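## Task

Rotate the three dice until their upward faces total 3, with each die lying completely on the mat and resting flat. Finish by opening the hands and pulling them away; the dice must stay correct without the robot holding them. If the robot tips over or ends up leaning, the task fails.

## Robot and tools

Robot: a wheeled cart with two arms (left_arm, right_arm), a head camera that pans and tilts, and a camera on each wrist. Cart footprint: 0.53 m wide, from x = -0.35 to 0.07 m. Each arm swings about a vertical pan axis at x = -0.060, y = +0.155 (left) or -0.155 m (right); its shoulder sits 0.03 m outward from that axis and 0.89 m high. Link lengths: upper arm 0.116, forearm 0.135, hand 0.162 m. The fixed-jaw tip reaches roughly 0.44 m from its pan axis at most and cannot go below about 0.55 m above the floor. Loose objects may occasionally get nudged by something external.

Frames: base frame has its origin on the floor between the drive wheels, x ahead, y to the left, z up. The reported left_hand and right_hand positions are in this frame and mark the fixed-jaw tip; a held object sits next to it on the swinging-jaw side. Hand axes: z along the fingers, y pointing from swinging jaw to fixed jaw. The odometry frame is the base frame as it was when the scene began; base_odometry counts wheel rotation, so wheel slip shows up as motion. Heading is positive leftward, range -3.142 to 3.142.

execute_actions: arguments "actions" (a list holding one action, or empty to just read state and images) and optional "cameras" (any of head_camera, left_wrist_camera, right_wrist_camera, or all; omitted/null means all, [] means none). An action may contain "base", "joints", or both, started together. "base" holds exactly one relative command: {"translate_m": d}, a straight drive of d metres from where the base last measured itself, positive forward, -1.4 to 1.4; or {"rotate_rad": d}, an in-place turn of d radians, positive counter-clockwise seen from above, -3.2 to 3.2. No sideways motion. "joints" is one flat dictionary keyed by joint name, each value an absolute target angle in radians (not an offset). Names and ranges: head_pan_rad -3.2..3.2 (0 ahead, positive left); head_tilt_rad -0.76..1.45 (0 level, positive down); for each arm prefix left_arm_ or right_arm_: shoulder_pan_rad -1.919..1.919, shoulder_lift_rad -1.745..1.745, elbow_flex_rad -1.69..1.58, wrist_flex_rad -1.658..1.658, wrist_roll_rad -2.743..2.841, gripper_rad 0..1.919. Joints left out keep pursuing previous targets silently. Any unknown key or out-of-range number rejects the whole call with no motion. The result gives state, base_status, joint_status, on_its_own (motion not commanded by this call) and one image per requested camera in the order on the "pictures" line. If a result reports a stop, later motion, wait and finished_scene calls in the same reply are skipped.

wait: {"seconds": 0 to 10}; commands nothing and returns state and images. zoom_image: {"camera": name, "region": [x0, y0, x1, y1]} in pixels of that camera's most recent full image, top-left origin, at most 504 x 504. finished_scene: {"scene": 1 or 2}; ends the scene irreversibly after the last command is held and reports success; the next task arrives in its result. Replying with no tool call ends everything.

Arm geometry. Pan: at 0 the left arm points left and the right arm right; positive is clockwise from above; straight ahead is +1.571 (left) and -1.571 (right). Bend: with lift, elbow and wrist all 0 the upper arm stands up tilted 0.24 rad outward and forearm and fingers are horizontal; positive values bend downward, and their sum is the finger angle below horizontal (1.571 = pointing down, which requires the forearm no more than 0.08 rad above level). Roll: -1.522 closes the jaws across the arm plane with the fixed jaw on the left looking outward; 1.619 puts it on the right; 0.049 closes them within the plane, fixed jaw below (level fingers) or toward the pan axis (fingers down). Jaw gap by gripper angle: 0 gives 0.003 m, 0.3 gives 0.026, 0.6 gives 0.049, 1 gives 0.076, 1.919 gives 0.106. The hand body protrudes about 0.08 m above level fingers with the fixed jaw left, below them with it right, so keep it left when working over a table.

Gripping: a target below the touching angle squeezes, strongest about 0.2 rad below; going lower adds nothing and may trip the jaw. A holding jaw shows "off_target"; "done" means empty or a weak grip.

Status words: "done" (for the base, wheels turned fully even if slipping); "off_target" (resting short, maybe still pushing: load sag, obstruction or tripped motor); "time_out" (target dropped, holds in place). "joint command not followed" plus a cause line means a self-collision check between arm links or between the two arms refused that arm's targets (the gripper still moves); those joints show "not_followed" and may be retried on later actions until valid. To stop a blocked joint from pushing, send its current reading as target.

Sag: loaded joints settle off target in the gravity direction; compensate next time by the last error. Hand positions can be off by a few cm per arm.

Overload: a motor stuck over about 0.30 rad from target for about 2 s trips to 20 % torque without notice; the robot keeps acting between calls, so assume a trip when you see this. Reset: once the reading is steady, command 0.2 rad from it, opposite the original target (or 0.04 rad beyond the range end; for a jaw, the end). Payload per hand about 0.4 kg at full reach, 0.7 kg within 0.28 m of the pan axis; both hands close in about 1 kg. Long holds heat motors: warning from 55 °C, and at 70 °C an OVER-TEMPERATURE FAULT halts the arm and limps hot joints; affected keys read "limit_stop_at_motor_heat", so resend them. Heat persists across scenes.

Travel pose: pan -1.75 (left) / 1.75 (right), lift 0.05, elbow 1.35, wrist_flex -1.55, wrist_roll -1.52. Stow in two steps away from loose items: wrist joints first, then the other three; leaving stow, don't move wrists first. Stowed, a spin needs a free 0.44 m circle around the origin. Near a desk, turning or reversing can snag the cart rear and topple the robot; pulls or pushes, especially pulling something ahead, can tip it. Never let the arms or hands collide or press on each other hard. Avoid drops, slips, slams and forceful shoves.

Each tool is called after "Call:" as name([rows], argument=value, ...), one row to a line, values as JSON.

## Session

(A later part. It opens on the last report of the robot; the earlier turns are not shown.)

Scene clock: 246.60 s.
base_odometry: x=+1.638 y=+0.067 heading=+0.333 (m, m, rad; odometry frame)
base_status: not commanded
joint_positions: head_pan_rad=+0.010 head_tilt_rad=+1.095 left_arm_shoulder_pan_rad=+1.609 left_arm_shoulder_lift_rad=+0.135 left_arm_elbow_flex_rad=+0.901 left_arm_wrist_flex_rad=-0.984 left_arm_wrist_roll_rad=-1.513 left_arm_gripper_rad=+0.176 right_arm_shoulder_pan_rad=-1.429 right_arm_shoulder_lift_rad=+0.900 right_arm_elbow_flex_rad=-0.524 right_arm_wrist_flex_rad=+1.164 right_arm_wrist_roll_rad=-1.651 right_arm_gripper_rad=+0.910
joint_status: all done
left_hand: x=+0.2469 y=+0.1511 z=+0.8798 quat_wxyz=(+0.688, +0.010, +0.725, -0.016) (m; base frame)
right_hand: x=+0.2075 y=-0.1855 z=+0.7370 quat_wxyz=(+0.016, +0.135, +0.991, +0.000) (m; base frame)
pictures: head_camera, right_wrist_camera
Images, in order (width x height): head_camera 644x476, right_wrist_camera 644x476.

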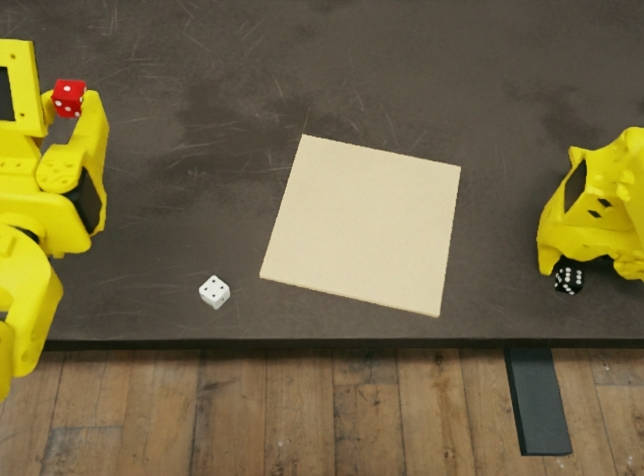

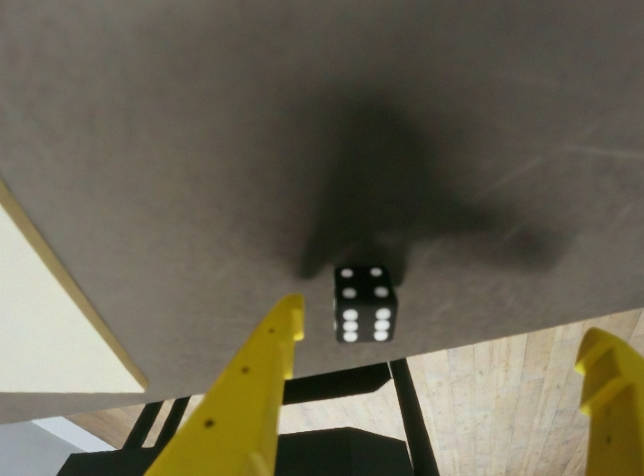

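Call:
execute_actions([
  {"joints": {"right_arm_shoulder_lift_rad": 0.912, "right_arm_wrist_flex_rad": 1.12}},
], cameras=["right_wrist_camera"])

Scene clock: 250.57 s.
base_odometry: x=+1.638 y=+0.067 heading=+0.333 (m, m, rad; odometry frame)
base_status: not commanded
joint_positions: head_pan_rad=+0.010 head_tilt_rad=+1.095 left_arm_shoulder_pan_rad=+1.609 left_arm_shoulder_lift_rad=+0.135 left_arm_elbow_flex_rad=+0.901 left_arm_wrist_flex_rad=-0.984 left_arm_wrist_roll_rad=-1.513 left_arm_gripper_rad=+0.176 right_arm_shoulder_pan_rad=-1.429 right_arm_shoulder_lift_rad=+0.932 right_arm_elbow_flex_rad=-0.527 right_arm_wrist_flex_rad=+1.130 right_arm_wrist_roll_rad=-1.651 right_arm_gripper_rad=+0.910
joint_status: all done
left_hand: x=+0.2469 y=+0.1511 z=+0.8798 quat_wxyz=(+0.688, +0.010, +0.725, -0.016) (m; base frame)
right_hand: x=+0.2084 y=-0.1856 z=+0.7299 quat_wxyz=(+0.018, +0.135, +0.991, +0.000) (m; base frame)
pictures: right_wrist_camera
Images, in order (width x height): right_wrist_camera 644x476.

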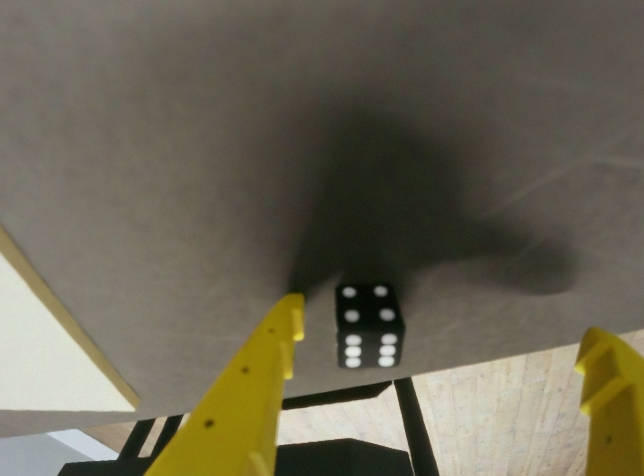

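Call:
execute_actions([
  {"joints": {"right_arm_gripper_rad": 0.06}},
], cameras=["right_wrist_camera"])

Scene clock: 257.07 s.
base_odometry: x=+1.638 y=+0.067 heading=+0.333 (m, m, rad; odometry frame)
base_status: not commanded
joint_positions: head_pan_rad=+0.010 head_tilt_rad=+1.095 left_arm_shoulder_pan_rad=+1.609 left_arm_shoulder_lift_rad=+0.135 left_arm_elbow_flex_rad=+0.901 left_arm_wrist_flex_rad=-0.984 left_arm_wrist_roll_rad=-1.513 left_arm_gripper_rad=+0.176 right_arm_shoulder_pan_rad=-1.424 right_arm_shoulder_lift_rad=+0.932 right_arm_elbow_flex_rad=-0.536 right_arm_wrist_flex_rad=+1.129 right_arm_wrist_roll_rad=-1.651 right_arm_gripper_rad=+0.175
joint_status: right_arm_gripper_rad off_target (ended at +0.175, target +0.060)
left_hand: x=+0.2469 y=+0.1511 z=+0.8798 quat_wxyz=(+0.688, +0.010, +0.725, -0.016) (m; base frame)
right_hand: x=+0.2104 y=-0.1871 z=+0.7311 quat_wxyz=(+0.023, +0.137, +0.990, +0.000) (m; base frame)
pictures: right_wrist_camera
Images, in order (width x height): right_wrist_camera 644x476.

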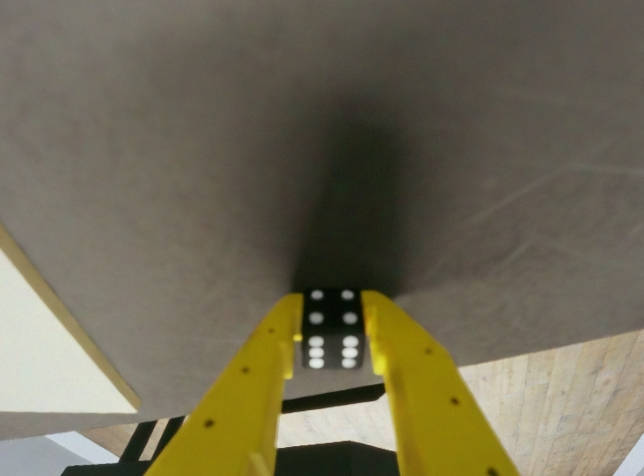

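Call:
execute_actions([
  {"joints": {"right_arm_shoulder_lift_rad": 0.45}},
], cameras=[])

Call:
execute_actions([
  {"joints": {"right_arm_shoulder_pan_rad": -1.5, "right_arm_shoulder_lift_rad": 0.8, "right_arm_elbow_flex_rad": 0.5, "right_arm_wrist_flex_rad": -1.15, "right_arm_wrist_roll_rad": -1.522}},
], cameras=["head_camera", "right_wrist_camera"])

Scene clock: 271.10 s.
base_odometry: x=+1.638 y=+0.067 heading=+0.333 (m, m, rad; odometry frame)
base_status: not commanded
joint_positions: head_pan_rad=+0.010 head_tilt_rad=+1.095 left_arm_shoulder_pan_rad=+1.609 left_arm_shoulder_lift_rad=+0.135 left_arm_elbow_flex_rad=+0.901 left_arm_wrist_flex_rad=-0.984 left_arm_wrist_roll_rad=-1.513 left_arm_gripper_rad=+0.176 right_arm_shoulder_pan_rad=-1.424 right_arm_shoulder_lift_rad=+0.508 right_arm_elbow_flex_rad=-0.536 right_arm_wrist_flex_rad=+1.129 right_arm_wrist_roll_rad=-1.651 right_arm_gripper_rad=+0.175
joint_status: all done
left_hand: x=+0.2469 y=+0.1511 z=+0.8798 quat_wxyz=(+0.688, +0.010, +0.725, -0.016) (m; base frame)
right_hand: x=+0.2555 y=-0.1938 z=+0.8449 quat_wxyz=(+0.233, +0.133, +0.963, -0.002) (m; base frame)
pictures: none
No camera images: the call's "cameras" was empty. Leave "cameras" out to get every camera's image.

Scene clock: 273.33 s.
base_odometry: x=+1.638 y=+0.067 heading=+0.333 (m, m, rad; odometry frame)
base_status: not commanded
joint_positions: head_pan_rad=+0.010 head_tilt_rad=+1.095 left_arm_shoulder_pan_rad=+1.609 left_arm_shoulder_lift_rad=+0.135 left_arm_elbow_flex_rad=+0.901 left_arm_wrist_flex_rad=-0.984 left_arm_wrist_roll_rad=-1.513 left_arm_gripper_rad=+0.176 right_arm_shoulder_pan_rad=-1.492 right_arm_shoulder_lift_rad=+0.817 right_arm_elbow_flex_rad=+0.501 right_arm_wrist_flex_rad=-1.133 right_arm_wrist_roll_rad=-1.530 right_arm_gripper_rad=+0.175
joint_status: all done
left_hand: x=+0.2469 y=+0.1511 z=+0.8798 quat_wxyz=(+0.688, +0.010, +0.725, -0.016) (m; base frame)
right_hand: x=+0.2678 y=-0.1732 z=+0.7917 quat_wxyz=(+0.638, +0.033, +0.769, -0.023) (m; base frame)
pictures: head_camera, right_wrist_camera
Images, in order (width x height): head_camera 644x476, right_wrist_camera 644x476.

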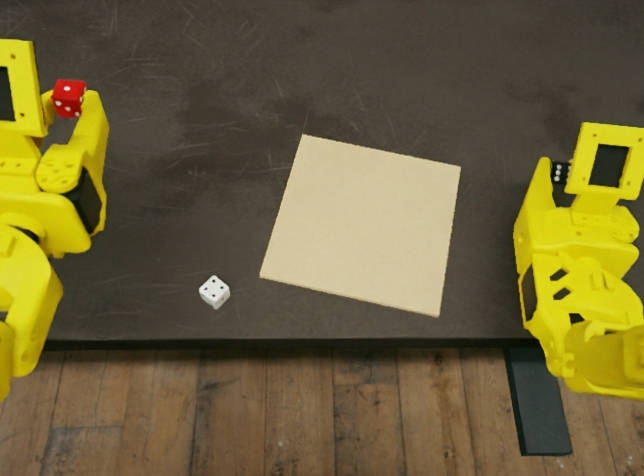

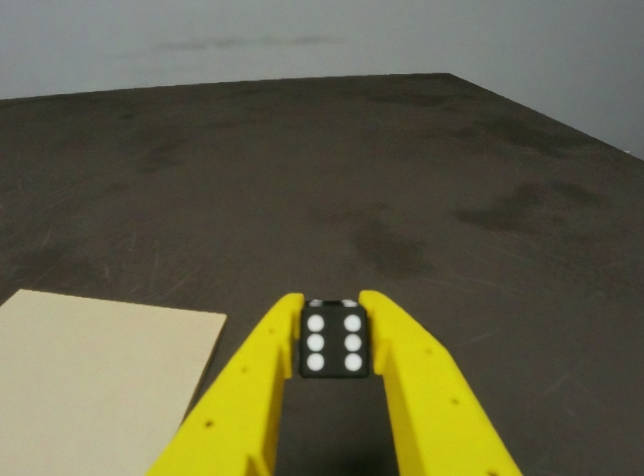

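Call:
zoom_image(camera="head_camera", region=[510, 130, 610, 210])

Call:
zoom_image(camera="right_wrist_camera", region=[260, 270, 410, 400])

Region (510, 130, 610, 210) of head_camera's 644x476 image, scaled by 5.040; it fills the top 403 rows of this view, and the rest is white.

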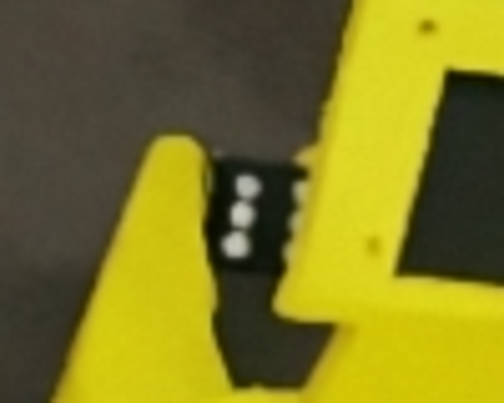

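Region (260, 270, 410, 400) of right_wrist_camera's 644x476 image, scaled by 3.360; it fills the top 437 rows of this view, and the rest is white.

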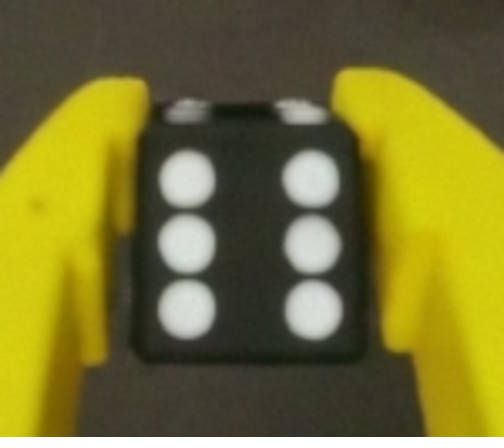

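Call:
execute_actions([
  {"joints": {"right_arm_shoulder_lift_rad": 1.26, "right_arm_elbow_flex_rad": 0.13, "right_arm_wrist_flex_rad": -1.297}},
], cameras=["head_camera", "right_wrist_camera"])

Scene clock: 301.37 s.
base_odometry: x=+1.638 y=+0.067 heading=+0.333 (m, m, rad; odometry frame)
base_status: not commanded
joint_positions: head_pan_rad=+0.010 head_tilt_rad=+1.095 left_arm_shoulder_pan_rad=+1.609 left_arm_shoulder_lift_rad=+0.135 left_arm_elbow_flex_rad=+0.901 left_arm_wrist_flex_rad=-0.984 left_arm_wrist_roll_rad=-1.513 left_arm_gripper_rad=+0.176 right_arm_shoulder_pan_rad=-1.492 right_arm_shoulder_lift_rad=+1.278 right_arm_elbow_flex_rad=+0.154 right_arm_wrist_flex_rad=-1.280 right_arm_wrist_roll_rad=-1.530 right_arm_gripper_rad=+0.175
joint_status: all done
left_hand: x=+0.2469 y=+0.1511 z=+0.8798 quat_wxyz=(+0.688, +0.010, +0.725, -0.016) (m; base frame)
right_hand: x=+0.2682 y=-0.1732 z=+0.7421 quat_wxyz=(+0.651, +0.033, +0.758, -0.023) (m; base frame)
pictures: head_camera, right_wrist_camera
Images, in order (width x height): head_camera 644x476, right_wrist_camera 644x476.

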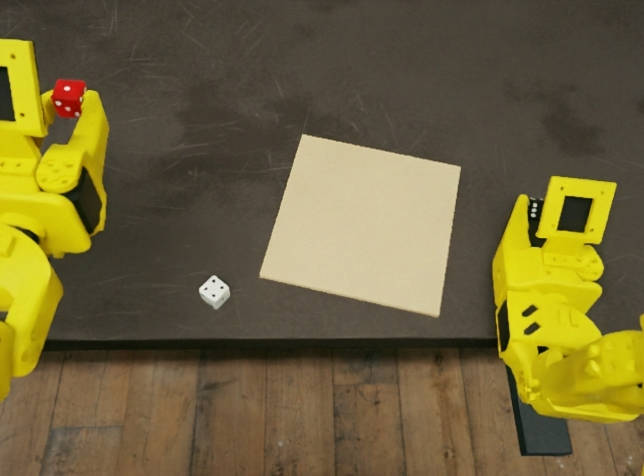

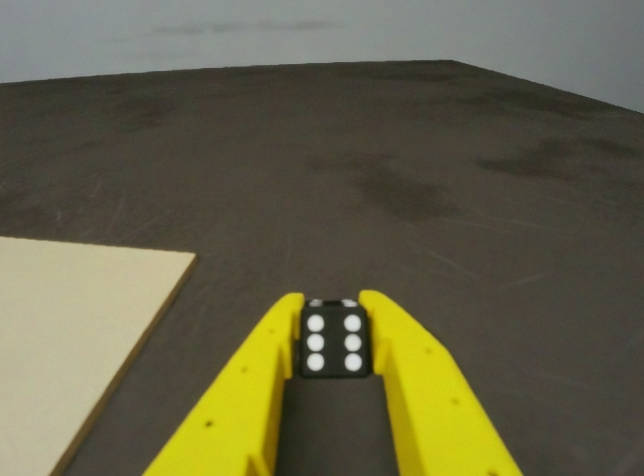

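Call:
execute_actions([
  {"joints": {"right_arm_shoulder_lift_rad": 1.30, "right_arm_elbow_flex_rad": 0.12, "right_arm_wrist_flex_rad": -1.32}},
], cameras=["right_wrist_camera"])

Scene clock: 309.77 s.
base_odometry: x=+1.638 y=+0.067 heading=+0.333 (m, m, rad; odometry frame)
base_status: not commanded
joint_positions: head_pan_rad=+0.010 head_tilt_rad=+1.095 left_arm_shoulder_pan_rad=+1.609 left_arm_shoulder_lift_rad=+0.135 left_arm_elbow_flex_rad=+0.901 left_arm_wrist_flex_rad=-0.984 left_arm_wrist_roll_rad=-1.513 left_arm_gripper_rad=+0.176 right_arm_shoulder_pan_rad=-1.492 right_arm_shoulder_lift_rad=+1.312 right_arm_elbow_flex_rad=+0.142 right_arm_wrist_flex_rad=-1.306 right_arm_wrist_roll_rad=-1.530 right_arm_gripper_rad=+0.175
joint_status: all done
left_hand: x=+0.2469 y=+0.1511 z=+0.8798 quat_wxyz=(+0.688, +0.010, +0.725, -0.016) (m; base frame)
right_hand: x=+0.2656 y=-0.1730 z=+0.7385 quat_wxyz=(+0.652, +0.033, +0.757, -0.023) (m; base frame)
pictures: right_wrist_camera
Images, in order (width x height): right_wrist_camera 644x476.

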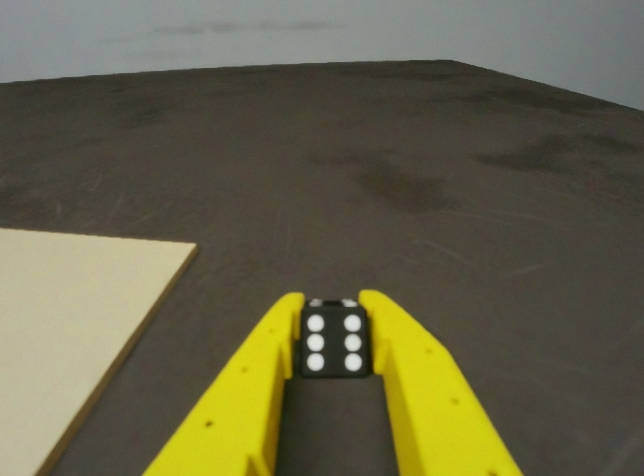

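Call:
execute_actions([
  {"base": {"translate_m": -0.03}, "joints": {"right_arm_shoulder_lift_rad": 1.33, "right_arm_wrist_flex_rad": -1.35}},
], cameras=["head_camera", "right_wrist_camera"])

Scene clock: 313.57 s.
base_odometry: x=+1.609 y=+0.057 heading=+0.335 (m, m, rad; odometry frame)
base_status: done
joint_positions: head_pan_rad=+0.010 head_tilt_rad=+1.095 left_arm_shoulder_pan_rad=+1.609 left_arm_shoulder_lift_rad=+0.135 left_arm_elbow_flex_rad=+0.901 left_arm_wrist_flex_rad=-0.984 left_arm_wrist_roll_rad=-1.513 left_arm_gripper_rad=+0.176 right_arm_shoulder_pan_rad=-1.492 right_arm_shoulder_lift_rad=+1.337 right_arm_elbow_flex_rad=+0.128 right_arm_wrist_flex_rad=-1.340 right_arm_wrist_roll_rad=-1.530 right_arm_gripper_rad=+0.175
joint_status: all done
left_hand: x=+0.2469 y=+0.1511 z=+0.8798 quat_wxyz=(+0.688, +0.010, +0.725, -0.016) (m; base frame)
right_hand: x=+0.2647 y=-0.1730 z=+0.7391 quat_wxyz=(+0.661, +0.032, +0.749, -0.024) (m; base frame)
pictures: head_camera, right_wrist_camera
Images, in order (width x height): head_camera 644x476, right_wrist_camera 644x476.

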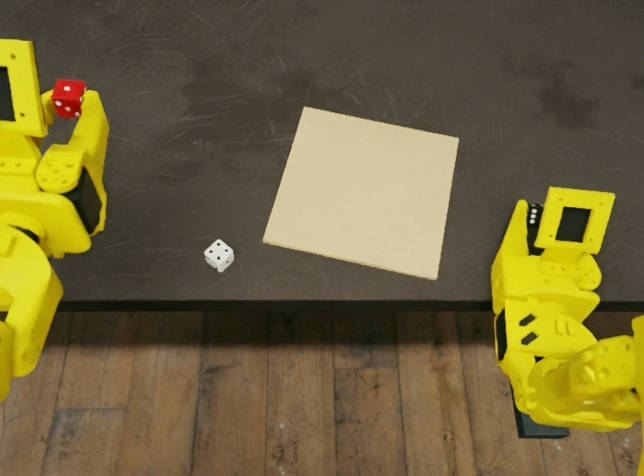

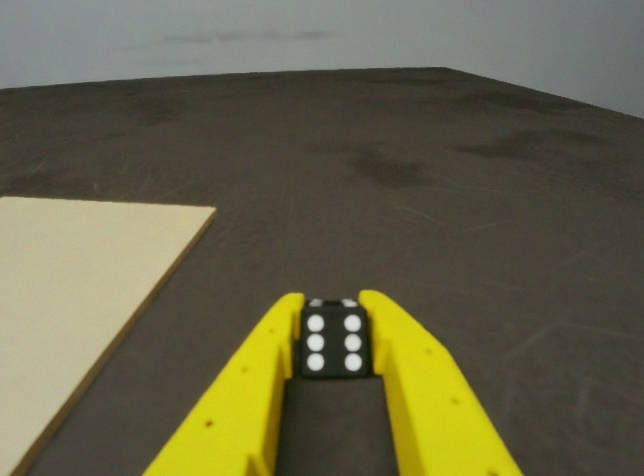

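Call:
execute_actions([
  {"base": {"translate_m": -0.045}, "joints": {"right_arm_shoulder_lift_rad": 1.28, "right_arm_gripper_rad": 0.02}},
], cameras=[])

Call:
execute_actions([
  {"joints": {"right_arm_shoulder_lift_rad": 1.68, "right_arm_elbow_flex_rad": -0.32, "right_arm_wrist_flex_rad": -1.61, "head_tilt_rad": 1.0}},
], cameras=["head_camera", "right_wrist_camera"])

Scene clock: 330.00 s.
base_odometry: x=+1.566 y=+0.042 heading=+0.337 (m, m, rad; odometry frame)
base_status: done
joint_positions: head_pan_rad=+0.010 head_tilt_rad=+1.095 left_arm_shoulder_pan_rad=+1.609 left_arm_shoulder_lift_rad=+0.135 left_arm_elbow_flex_rad=+0.901 left_arm_wrist_flex_rad=-0.984 left_arm_wrist_roll_rad=-1.513 left_arm_gripper_rad=+0.176 right_arm_shoulder_pan_rad=-1.492 right_arm_shoulder_lift_rad=+1.329 right_arm_elbow_flex_rad=+0.128 right_arm_wrist_flex_rad=-1.340 right_arm_wrist_roll_rad=-1.530 right_arm_gripper_rad=+0.175
joint_status: right_arm_gripper_rad off_target (ended at +0.175, target +0.020); the others done
left_hand: x=+0.2469 y=+0.1511 z=+0.8798 quat_wxyz=(+0.688, +0.010, +0.725, -0.016) (m; base frame)
right_hand: x=+0.2658 y=-0.1731 z=+0.7413 quat_wxyz=(+0.664, +0.032, +0.747, -0.024) (m; base frame)
pictures: none
No camera images: the call's "cameras" was empty. Leave "cameras" out to get every camera's image.

Scene clock: 331.10 s.
base_odometry: x=+1.566 y=+0.042 heading=+0.337 (m, m, rad; odometry frame)
base_status: not commanded
joint_positions: head_pan_rad=+0.010 head_tilt_rad=+1.015 left_arm_shoulder_pan_rad=+1.609 left_arm_shoulder_lift_rad=+0.135 left_arm_elbow_flex_rad=+0.901 left_arm_wrist_flex_rad=-0.984 left_arm_wrist_roll_rad=-1.513 left_arm_gripper_rad=+0.176 right_arm_shoulder_pan_rad=-1.492 right_arm_shoulder_lift_rad=+1.697 right_arm_elbow_flex_rad=-0.295 right_arm_wrist_flex_rad=-1.594 right_arm_wrist_roll_rad=-1.530 right_arm_gripper_rad=+0.175
joint_status: all done
left_hand: x=+0.2469 y=+0.1511 z=+0.8798 quat_wxyz=(+0.688, +0.010, +0.725, -0.016) (m; base frame)
right_hand: x=+0.2635 y=-0.1729 z=+0.7504 quat_wxyz=(+0.771, +0.027, +0.635, -0.028) (m; base frame)
pictures: head_camera, right_wrist_camera
Images, in order (width x height): head_camera 644x476, right_wrist_camera 644x476.

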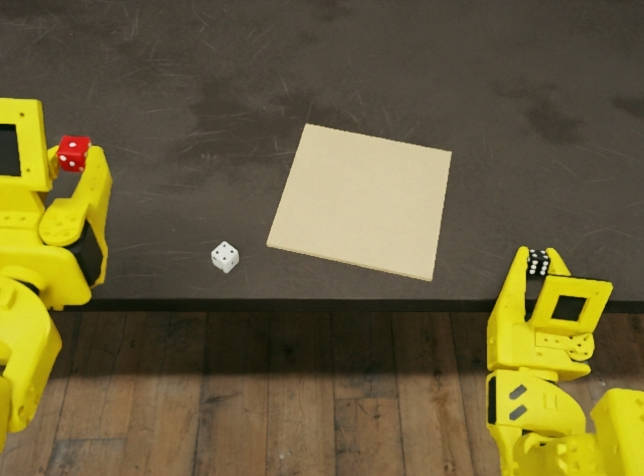

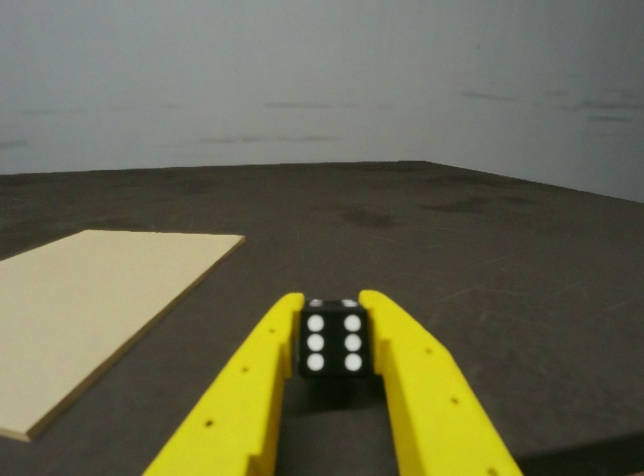

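Call:
execute_actions([
  {"base": {"translate_m": 0.01}},
], cameras=[])

Call:
execute_actions([
  {"joints": {"right_arm_gripper_rad": 0.5}},
], cameras=["head_camera", "right_wrist_camera"])

Scene clock: 335.90 s.
base_odometry: x=+1.576 y=+0.045 heading=+0.338 (m, m, rad; odometry frame)
base_status: done
joint_positions: head_pan_rad=+0.010 head_tilt_rad=+1.015 left_arm_shoulder_pan_rad=+1.609 left_arm_shoulder_lift_rad=+0.135 left_arm_elbow_flex_rad=+0.901 left_arm_wrist_flex_rad=-0.984 left_arm_wrist_roll_rad=-1.513 left_arm_gripper_rad=+0.176 right_arm_shoulder_pan_rad=-1.492 right_arm_shoulder_lift_rad=+1.697 right_arm_elbow_flex_rad=-0.297 right_arm_wrist_flex_rad=-1.594 right_arm_wrist_roll_rad=-1.530 right_arm_gripper_rad=+0.175
joint_status: not commanded
left_hand: x=+0.2469 y=+0.1511 z=+0.8798 quat_wxyz=(+0.688, +0.010, +0.725, -0.016) (m; base frame)
right_hand: x=+0.2637 y=-0.1729 z=+0.7507 quat_wxyz=(+0.772, +0.027, +0.635, -0.028) (m; base frame)
pictures: none
No camera images: the call's "cameras" was empty. Leave "cameras" out to get every camera's image.

Scene clock: 336.67 s.
base_odometry: x=+1.576 y=+0.045 heading=+0.338 (m, m, rad; odometry frame)
base_status: not commanded
joint_positions: head_pan_rad=+0.010 head_tilt_rad=+1.015 left_arm_shoulder_pan_rad=+1.609 left_arm_shoulder_lift_rad=+0.135 left_arm_elbow_flex_rad=+0.901 left_arm_wrist_flex_rad=-0.984 left_arm_wrist_roll_rad=-1.513 left_arm_gripper_rad=+0.176 right_arm_shoulder_pan_rad=-1.492 right_arm_shoulder_lift_rad=+1.697 right_arm_elbow_flex_rad=-0.297 right_arm_wrist_flex_rad=-1.594 right_arm_wrist_roll_rad=-1.530 right_arm_gripper_rad=+0.489
joint_status: all done
left_hand: x=+0.2469 y=+0.1511 z=+0.8798 quat_wxyz=(+0.688, +0.010, +0.725, -0.016) (m; base frame)
right_hand: x=+0.2637 y=-0.1729 z=+0.7507 quat_wxyz=(+0.772, +0.027, +0.635, -0.028) (m; base frame)
pictures: head_camera, right_wrist_camera
Images, in order (width x height): head_camera 644x476, right_wrist_camera 644x476.

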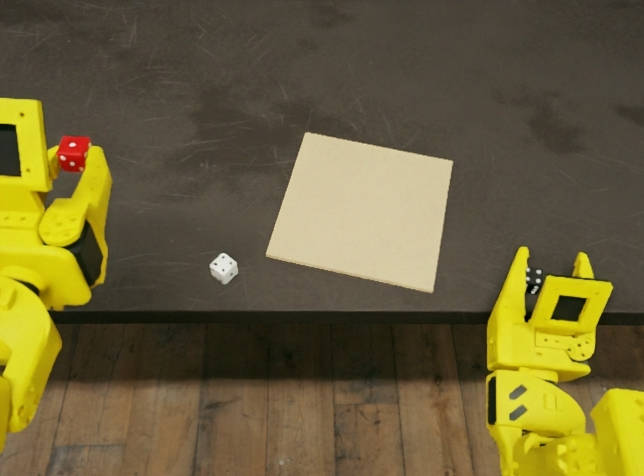

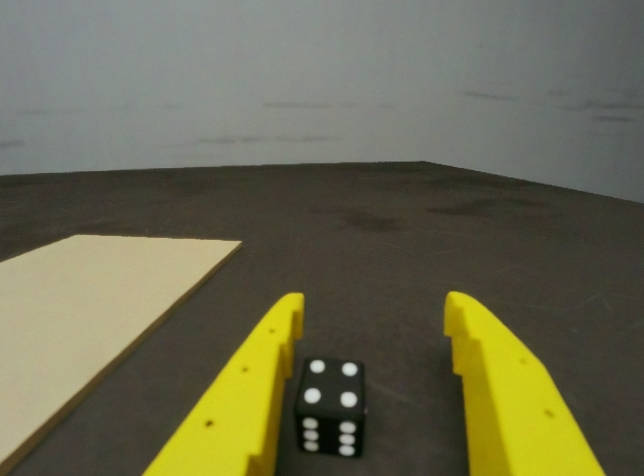

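Call:
execute_actions([
  {"joints": {"right_arm_shoulder_lift_rad": 1.2, "right_arm_gripper_rad": 0.9}},
], cameras=[])

Call:
execute_actions([
  {"base": {"translate_m": 0.06}, "joints": {"right_arm_shoulder_pan_rad": -1.5, "right_arm_shoulder_lift_rad": 0.5, "right_arm_elbow_flex_rad": -0.4, "right_arm_wrist_flex_rad": 1.45, "right_arm_wrist_roll_rad": -1.522, "head_tilt_rad": 1.1}},
], cameras=["head_camera", "right_wrist_camera"])

Scene clock: 345.27 s.
base_odometry: x=+1.576 y=+0.045 heading=+0.338 (m, m, rad; odometry frame)
base_status: not commanded
joint_positions: head_pan_rad=+0.010 head_tilt_rad=+1.015 left_arm_shoulder_pan_rad=+1.609 left_arm_shoulder_lift_rad=+0.135 left_arm_elbow_flex_rad=+0.901 left_arm_wrist_flex_rad=-0.984 left_arm_wrist_roll_rad=-1.513 left_arm_gripper_rad=+0.176 right_arm_shoulder_pan_rad=-1.492 right_arm_shoulder_lift_rad=+1.259 right_arm_elbow_flex_rad=-0.297 right_arm_wrist_flex_rad=-1.597 right_arm_wrist_roll_rad=-1.530 right_arm_gripper_rad=+0.890
joint_status: all done
left_hand: x=+0.2469 y=+0.1511 z=+0.8798 quat_wxyz=(+0.688, +0.010, +0.725, -0.016) (m; base frame)
right_hand: x=+0.2963 y=-0.1755 z=+0.8894 quat_wxyz=(+0.892, +0.019, +0.450, -0.032) (m; base frame)
pictures: none
No camera images: the call's "cameras" was empty. Leave "cameras" out to get every camera's image.

Scene clock: 348.00 s.
base_odometry: x=+1.633 y=+0.065 heading=+0.336 (m, m, rad; odometry frame)
base_status: done
joint_positions: head_pan_rad=+0.010 head_tilt_rad=+1.095 left_arm_shoulder_pan_rad=+1.609 left_arm_shoulder_lift_rad=+0.135 left_arm_elbow_flex_rad=+0.901 left_arm_wrist_flex_rad=-0.984 left_arm_wrist_roll_rad=-1.513 left_arm_gripper_rad=+0.176 right_arm_shoulder_pan_rad=-1.492 right_arm_shoulder_lift_rad=+0.554 right_arm_elbow_flex_rad=-0.364 right_arm_wrist_flex_rad=+1.443 right_arm_wrist_roll_rad=-1.530 right_arm_gripper_rad=+0.890
joint_status: all done
left_hand: x=+0.2469 y=+0.1511 z=+0.8798 quat_wxyz=(+0.688, +0.010, +0.725, -0.016) (m; base frame)
right_hand: x=+0.1766 y=-0.1660 z=+0.7944 quat_wxyz=(-0.031, +0.043, +0.999, +0.001) (m; base frame)
pictures: head_camera, right_wrist_camera
Images, in order (width x height): head_camera 644x476, right_wrist_camera 644x476.

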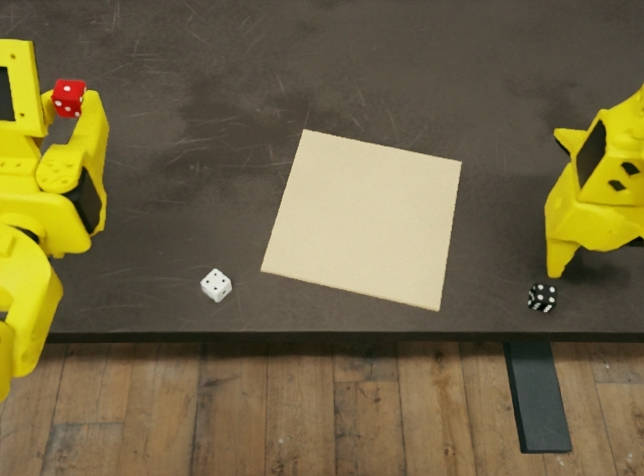

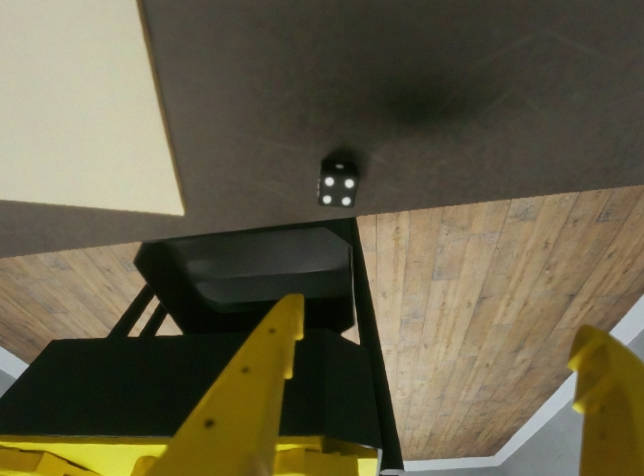

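Call:
execute_actions([
  {"joints": {"right_arm_shoulder_pan_rad": -1.535, "right_arm_shoulder_lift_rad": 0.672, "right_arm_elbow_flex_rad": -0.268, "right_arm_wrist_flex_rad": 1.13, "right_arm_wrist_roll_rad": -1.6}},
], cameras=["head_camera", "right_wrist_camera"])

Scene clock: 355.87 s.
base_odometry: x=+1.633 y=+0.065 heading=+0.336 (m, m, rad; odometry frame)
base_status: not commanded
joint_positions: head_pan_rad=+0.010 head_tilt_rad=+1.095 left_arm_shoulder_pan_rad=+1.609 left_arm_shoulder_lift_rad=+0.135 left_arm_elbow_flex_rad=+0.901 left_arm_wrist_flex_rad=-0.984 left_arm_wrist_roll_rad=-1.513 left_arm_gripper_rad=+0.176 right_arm_shoulder_pan_rad=-1.527 right_arm_shoulder_lift_rad=+0.692 right_arm_elbow_flex_rad=-0.265 right_arm_wrist_flex_rad=+1.138 right_arm_wrist_roll_rad=-1.591 right_arm_gripper_rad=+0.890
joint_status: all done
left_hand: x=+0.2469 y=+0.1511 z=+0.8798 quat_wxyz=(+0.688, +0.010, +0.725, -0.016) (m; base frame)
right_hand: x=+0.1900 y=-0.1582 z=+0.7510 quat_wxyz=(+0.003, +0.056, +0.998, +0.000) (m; base frame)
pictures: head_camera, right_wrist_camera
Images, in order (width x height): head_camera 644x476, right_wrist_camera 644x476.

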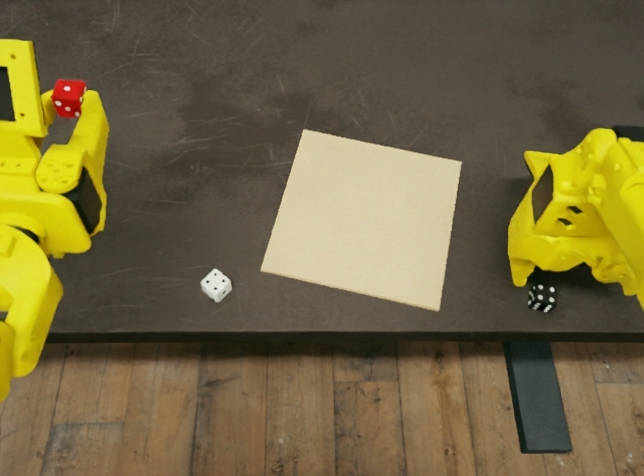

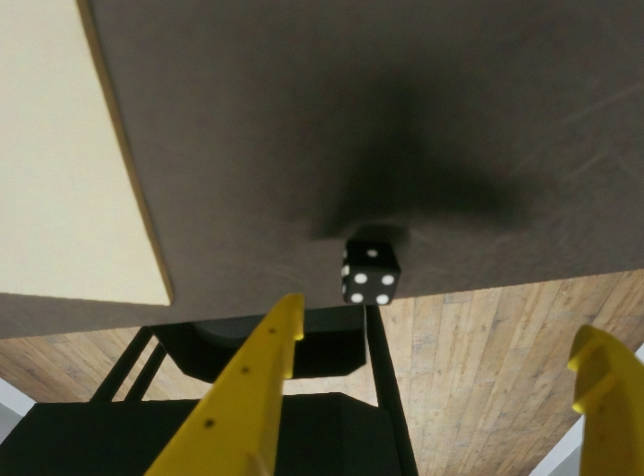

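Call:
execute_actions([
  {"joints": {"right_arm_shoulder_pan_rad": -1.505, "right_arm_shoulder_lift_rad": 0.803, "right_arm_elbow_flex_rad": -0.355, "right_arm_wrist_flex_rad": 1.065, "right_arm_wrist_roll_rad": -1.67}},
], cameras=["right_wrist_camera"])

Scene clock: 361.63 s.
base_odometry: x=+1.633 y=+0.065 heading=+0.336 (m, m, rad; odometry frame)
base_status: not commanded
joint_positions: head_pan_rad=+0.010 head_tilt_rad=+1.095 left_arm_shoulder_pan_rad=+1.609 left_arm_shoulder_lift_rad=+0.135 left_arm_elbow_flex_rad=+0.901 left_arm_wrist_flex_rad=-0.984 left_arm_wrist_roll_rad=-1.513 left_arm_gripper_rad=+0.176 right_arm_shoulder_pan_rad=-1.513 right_arm_shoulder_lift_rad=+0.821 right_arm_elbow_flex_rad=-0.323 right_arm_wrist_flex_rad=+1.075 right_arm_wrist_roll_rad=-1.658 right_arm_gripper_rad=+0.890
joint_status: all done
left_hand: x=+0.2469 y=+0.1511 z=+0.8798 quat_wxyz=(+0.688, +0.010, +0.725, -0.016) (m; base frame)
right_hand: x=+0.1933 y=-0.1619 z=+0.7297 quat_wxyz=(-0.001, +0.097, +0.995, +0.000) (m; base frame)
pictures: right_wrist_camera
Images, in order (width x height): right_wrist_camera 644x476.

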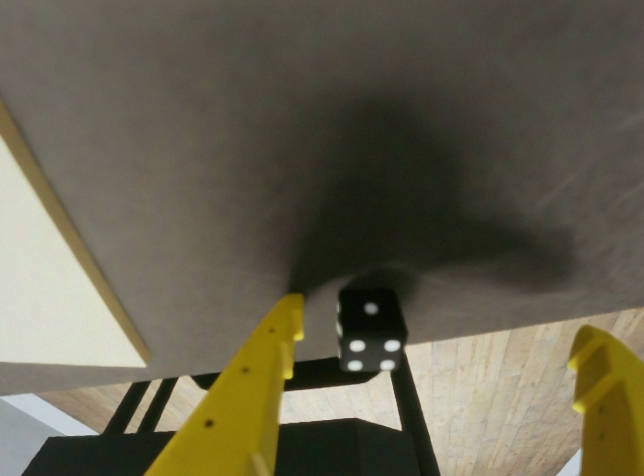

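Call:
execute_actions([
  {"joints": {"right_arm_gripper_rad": 0.0}},
], cameras=["right_wrist_camera"])

Scene clock: 364.83 s.
base_odometry: x=+1.633 y=+0.065 heading=+0.336 (m, m, rad; odometry frame)
base_status: not commanded
joint_positions: head_pan_rad=+0.010 head_tilt_rad=+1.095 left_arm_shoulder_pan_rad=+1.609 left_arm_shoulder_lift_rad=+0.135 left_arm_elbow_flex_rad=+0.901 left_arm_wrist_flex_rad=-0.984 left_arm_wrist_roll_rad=-1.513 left_arm_gripper_rad=+0.176 right_arm_shoulder_pan_rad=-1.507 right_arm_shoulder_lift_rad=+0.821 right_arm_elbow_flex_rad=-0.332 right_arm_wrist_flex_rad=+1.073 right_arm_wrist_roll_rad=-1.658 right_arm_gripper_rad=+0.175
joint_status: right_arm_gripper_rad off_target (ended at +0.175, target +0.000)
left_hand: x=+0.2469 y=+0.1511 z=+0.8798 quat_wxyz=(+0.688, +0.010, +0.725, -0.016) (m; base frame)
right_hand: x=+0.1955 y=-0.1636 z=+0.7309 quat_wxyz=(+0.004, +0.100, +0.995, +0.000) (m; base frame)
pictures: right_wrist_camera
Images, in order (width x height): right_wrist_camera 644x476.

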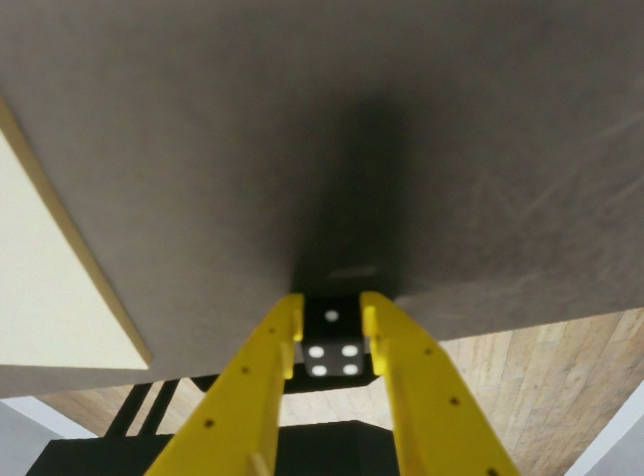

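Call:
execute_actions([
  {"joints": {"right_arm_shoulder_lift_rad": 0.5, "right_arm_elbow_flex_rad": -0.3, "right_arm_wrist_flex_rad": 1.33}},
], cameras=["right_wrist_camera"])

Call:
execute_actions([
  {"joints": {"right_arm_shoulder_lift_rad": 0.6, "right_arm_elbow_flex_rad": 0.1, "right_arm_wrist_flex_rad": 0.1, "right_arm_wrist_roll_rad": -1.522}},
], cameras=["right_wrist_camera"])

Scene clock: 370.83 s.
base_odometry: x=+1.633 y=+0.065 heading=+0.336 (m, m, rad; odometry frame)
base_status: not commanded
joint_positions: head_pan_rad=+0.010 head_tilt_rad=+1.095 left_arm_shoulder_pan_rad=+1.609 left_arm_shoulder_lift_rad=+0.135 left_arm_elbow_flex_rad=+0.901 left_arm_wrist_flex_rad=-0.984 left_arm_wrist_roll_rad=-1.513 left_arm_gripper_rad=+0.176 right_arm_shoulder_pan_rad=-1.507 right_arm_shoulder_lift_rad=+0.554 right_arm_elbow_flex_rad=-0.297 right_arm_wrist_flex_rad=+1.323 right_arm_wrist_roll_rad=-1.660 right_arm_gripper_rad=+0.175
joint_status: all done
left_hand: x=+0.2469 y=+0.1511 z=+0.8798 quat_wxyz=(+0.688, +0.010, +0.725, -0.016) (m; base frame)
right_hand: x=+0.1845 y=-0.1629 z=+0.7851 quat_wxyz=(-0.005, +0.101, +0.995, +0.000) (m; base frame)
pictures: right_wrist_camera
Images, in order (width x height): right_wrist_camera 644x476.

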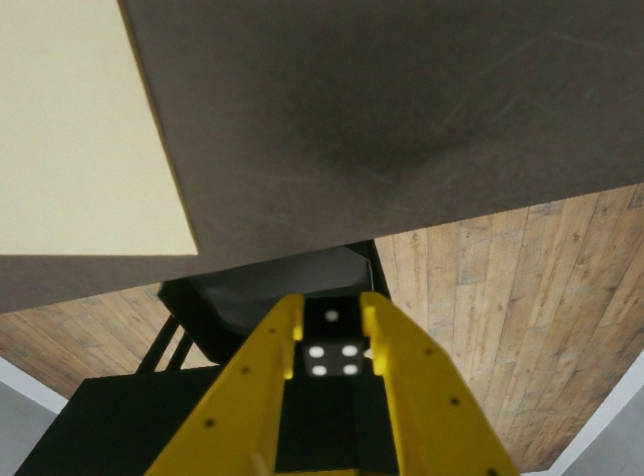

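Scene clock: 372.43 s.
base_odometry: x=+1.633 y=+0.065 heading=+0.336 (m, m, rad; odometry frame)
base_status: not commanded
joint_positions: head_pan_rad=+0.010 head_tilt_rad=+1.095 left_arm_shoulder_pan_rad=+1.609 left_arm_shoulder_lift_rad=+0.135 left_arm_elbow_flex_rad=+0.901 left_arm_wrist_flex_rad=-0.984 left_arm_wrist_roll_rad=-1.513 left_arm_gripper_rad=+0.176 right_arm_shoulder_pan_rad=-1.507 right_arm_shoulder_lift_rad=+0.620 right_arm_elbow_flex_rad=+0.102 right_arm_wrist_flex_rad=+0.115 right_arm_wrist_roll_rad=-1.531 right_arm_gripper_rad=+0.173
joint_status: all done
left_hand: x=+0.2469 y=+0.1511 z=+0.8798 quat_wxyz=(+0.688, +0.010, +0.725, -0.016) (m; base frame)
right_hand: x=+0.2705 y=-0.1683 z=+0.7647 quat_wxyz=(+0.359, +0.034, +0.933, -0.010) (m; base frame)
pictures: right_wrist_camera
Images, in order (width x height): right_wrist_camera 644x476.

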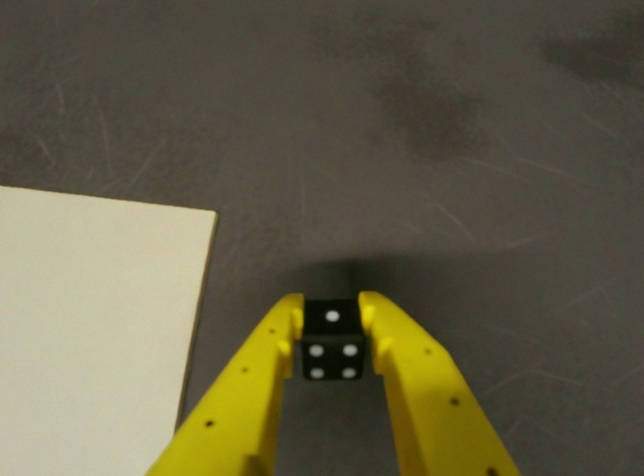

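Call:
execute_actions([
  {"joints": {"right_arm_shoulder_pan_rad": -1.8, "right_arm_shoulder_lift_rad": 1.075, "right_arm_elbow_flex_rad": 0.1, "right_arm_wrist_flex_rad": -1.115}},
], cameras=["head_camera", "right_wrist_camera"])

Scene clock: 383.87 s.
base_odometry: x=+1.633 y=+0.065 heading=+0.336 (m, m, rad; odometry frame)
base_status: not commanded
joint_positions: head_pan_rad=+0.010 head_tilt_rad=+1.095 left_arm_shoulder_pan_rad=+1.609 left_arm_shoulder_lift_rad=+0.135 left_arm_elbow_flex_rad=+0.901 left_arm_wrist_flex_rad=-0.984 left_arm_wrist_roll_rad=-1.513 left_arm_gripper_rad=+0.176 right_arm_shoulder_pan_rad=-1.792 right_arm_shoulder_lift_rad=+1.097 right_arm_elbow_flex_rad=+0.102 right_arm_wrist_flex_rad=-1.097 right_arm_wrist_roll_rad=-1.531 right_arm_gripper_rad=+0.173
joint_status: all done
left_hand: x=+0.2469 y=+0.1511 z=+0.8798 quat_wxyz=(+0.688, +0.010, +0.725, -0.016) (m; base frame)
right_hand: x=+0.2864 y=-0.0690 z=+0.7800 quat_wxyz=(+0.666, -0.079, +0.738, +0.077) (m; base frame)
pictures: head_camera, right_wrist_camera
Images, in order (width x height): head_camera 644x476, right_wrist_camera 644x476.

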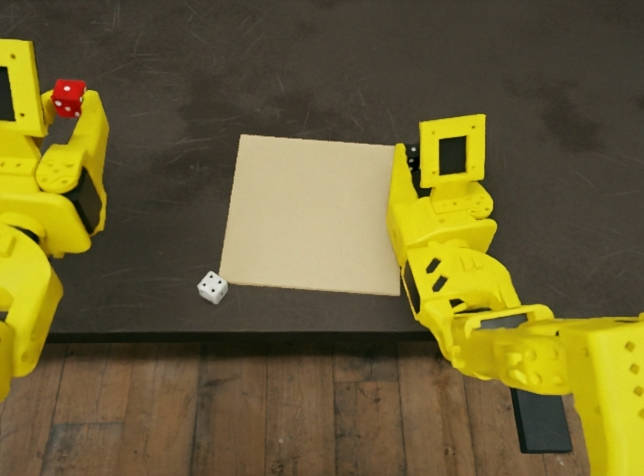

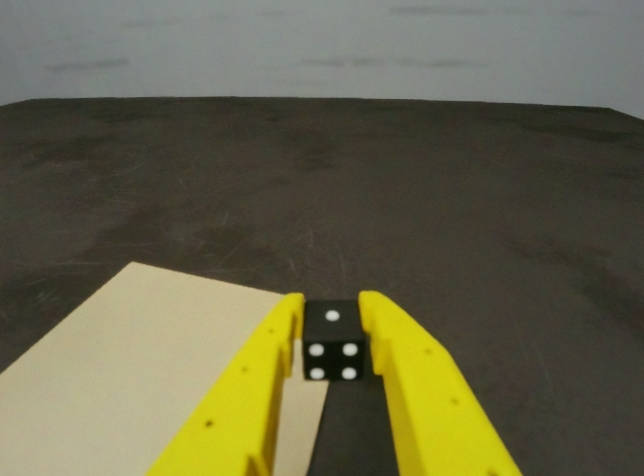

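Call:
execute_actions([
  {"joints": {"right_arm_shoulder_pan_rad": -1.91, "right_arm_shoulder_lift_rad": 1.288, "right_arm_elbow_flex_rad": -0.3, "right_arm_wrist_flex_rad": -0.954}},
], cameras=["head_camera", "right_wrist_camera"])

Scene clock: 398.30 s.
base_odometry: x=+1.633 y=+0.065 heading=+0.336 (m, m, rad; odometry frame)
base_status: not commanded
joint_positions: head_pan_rad=+0.010 head_tilt_rad=+1.095 left_arm_shoulder_pan_rad=+1.609 left_arm_shoulder_lift_rad=+0.135 left_arm_elbow_flex_rad=+0.901 left_arm_wrist_flex_rad=-0.984 left_arm_wrist_roll_rad=-1.513 left_arm_gripper_rad=+0.176 right_arm_shoulder_pan_rad=-1.901 right_arm_shoulder_lift_rad=+1.312 right_arm_elbow_flex_rad=-0.266 right_arm_wrist_flex_rad=-0.956 right_arm_wrist_roll_rad=-1.531 right_arm_gripper_rad=+0.173
joint_status: all done
left_hand: x=+0.2469 y=+0.1511 z=+0.8798 quat_wxyz=(+0.688, +0.010, +0.725, -0.016) (m; base frame)
right_hand: x=+0.2953 y=-0.0249 z=+0.7670 quat_wxyz=(+0.665, -0.118, +0.729, +0.114) (m; base frame)
pictures: head_camera, right_wrist_camera
Images, in order (width x height): head_camera 644x476, right_wrist_camera 644x476.

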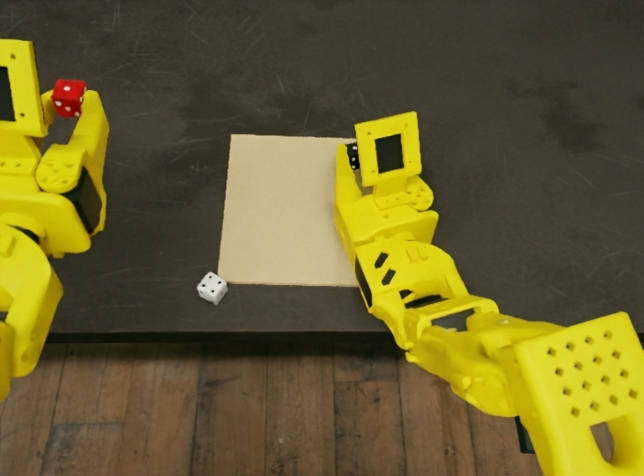

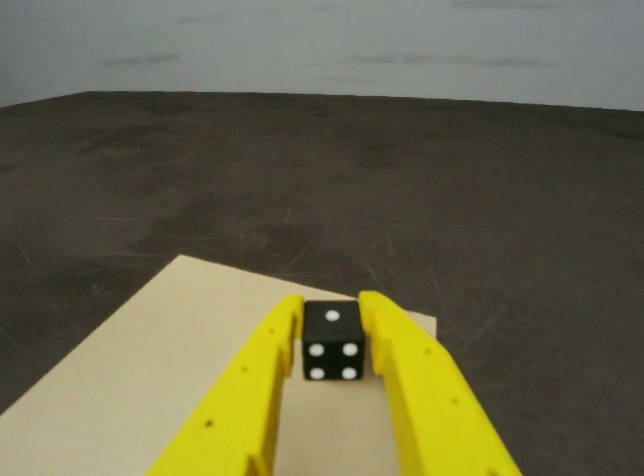

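Call:
execute_actions([
  {"joints": {"right_arm_shoulder_lift_rad": 1.17, "right_arm_elbow_flex_rad": -0.225, "right_arm_wrist_flex_rad": -0.7}},
], cameras=["head_camera", "right_wrist_camera"])

Scene clock: 407.27 s.
base_odometry: x=+1.633 y=+0.065 heading=+0.336 (m, m, rad; odometry frame)
base_status: not commanded
joint_positions: head_pan_rad=+0.010 head_tilt_rad=+1.095 left_arm_shoulder_pan_rad=+1.609 left_arm_shoulder_lift_rad=+0.135 left_arm_elbow_flex_rad=+0.901 left_arm_wrist_flex_rad=-0.984 left_arm_wrist_roll_rad=-1.513 left_arm_gripper_rad=+0.176 right_arm_shoulder_pan_rad=-1.901 right_arm_shoulder_lift_rad=+1.231 right_arm_elbow_flex_rad=-0.223 right_arm_wrist_flex_rad=-0.702 right_arm_wrist_roll_rad=-1.531 right_arm_gripper_rad=+0.173
joint_status: all done
left_hand: x=+0.2469 y=+0.1511 z=+0.8798 quat_wxyz=(+0.688, +0.010, +0.725, -0.016) (m; base frame)
right_hand: x=+0.2925 y=-0.0259 z=+0.7453 quat_wxyz=(+0.582, -0.129, +0.796, +0.100) (m; base frame)
pictures: head_camera, right_wrist_camera
Images, in order (width x height): head_camera 644x476, right_wrist_camera 644x476.

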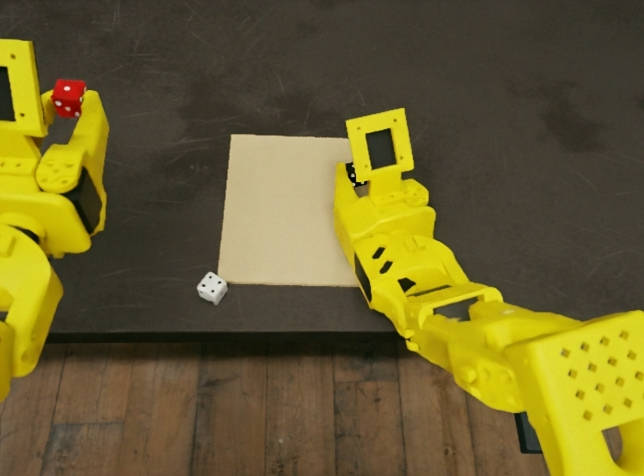

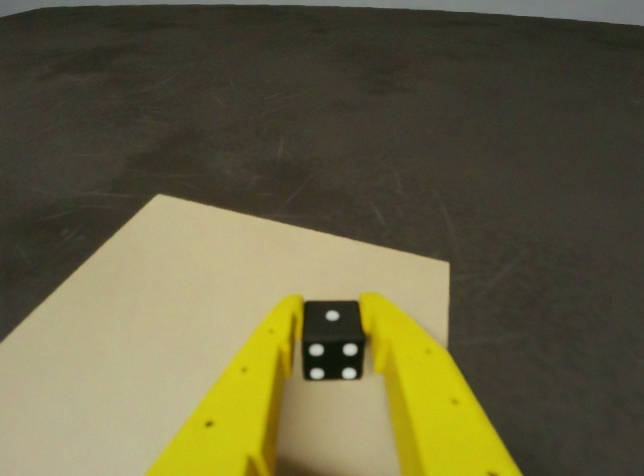

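Call:
execute_actions([
  {"joints": {"right_arm_gripper_rad": 0.45}},
], cameras=["head_camera", "right_wrist_camera"])

Scene clock: 413.90 s.
base_odometry: x=+1.633 y=+0.065 heading=+0.336 (m, m, rad; odometry frame)
base_status: not commanded
joint_positions: head_pan_rad=+0.010 head_tilt_rad=+1.095 left_arm_shoulder_pan_rad=+1.609 left_arm_shoulder_lift_rad=+0.135 left_arm_elbow_flex_rad=+0.901 left_arm_wrist_flex_rad=-0.984 left_arm_wrist_roll_rad=-1.513 left_arm_gripper_rad=+0.176 right_arm_shoulder_pan_rad=-1.901 right_arm_shoulder_lift_rad=+1.231 right_arm_elbow_flex_rad=-0.223 right_arm_wrist_flex_rad=-0.702 right_arm_wrist_roll_rad=-1.531 right_arm_gripper_rad=+0.439
joint_status: all done
left_hand: x=+0.2469 y=+0.1511 z=+0.8798 quat_wxyz=(+0.688, +0.010, +0.725, -0.016) (m; base frame)
right_hand: x=+0.2925 y=-0.0259 z=+0.7453 quat_wxyz=(+0.582, -0.129, +0.796, +0.100) (m; base frame)
pictures: head_camera, right_wrist_camera
Images, in order (width x height): head_camera 644x476, right_wrist_camera 644x476.

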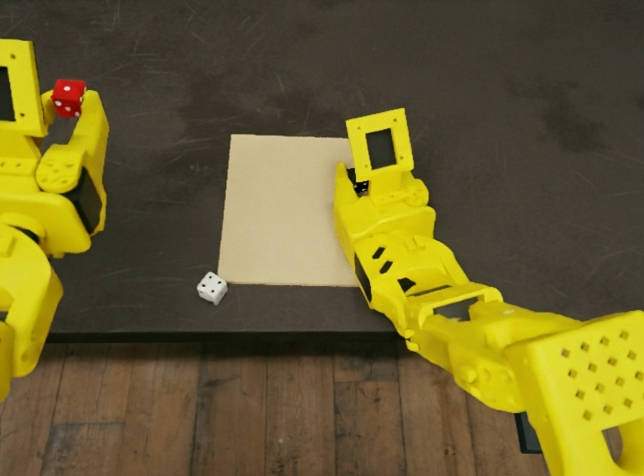

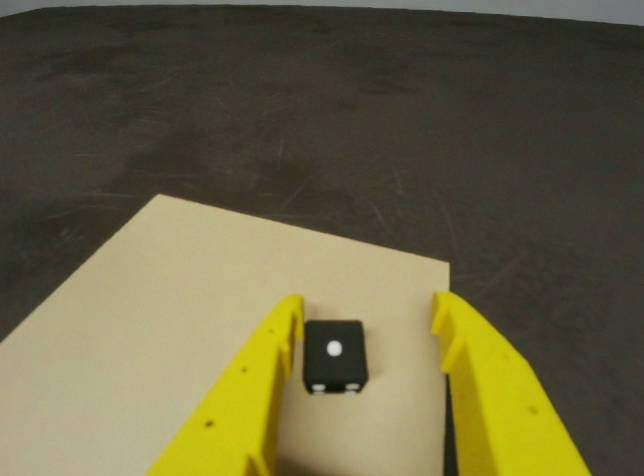

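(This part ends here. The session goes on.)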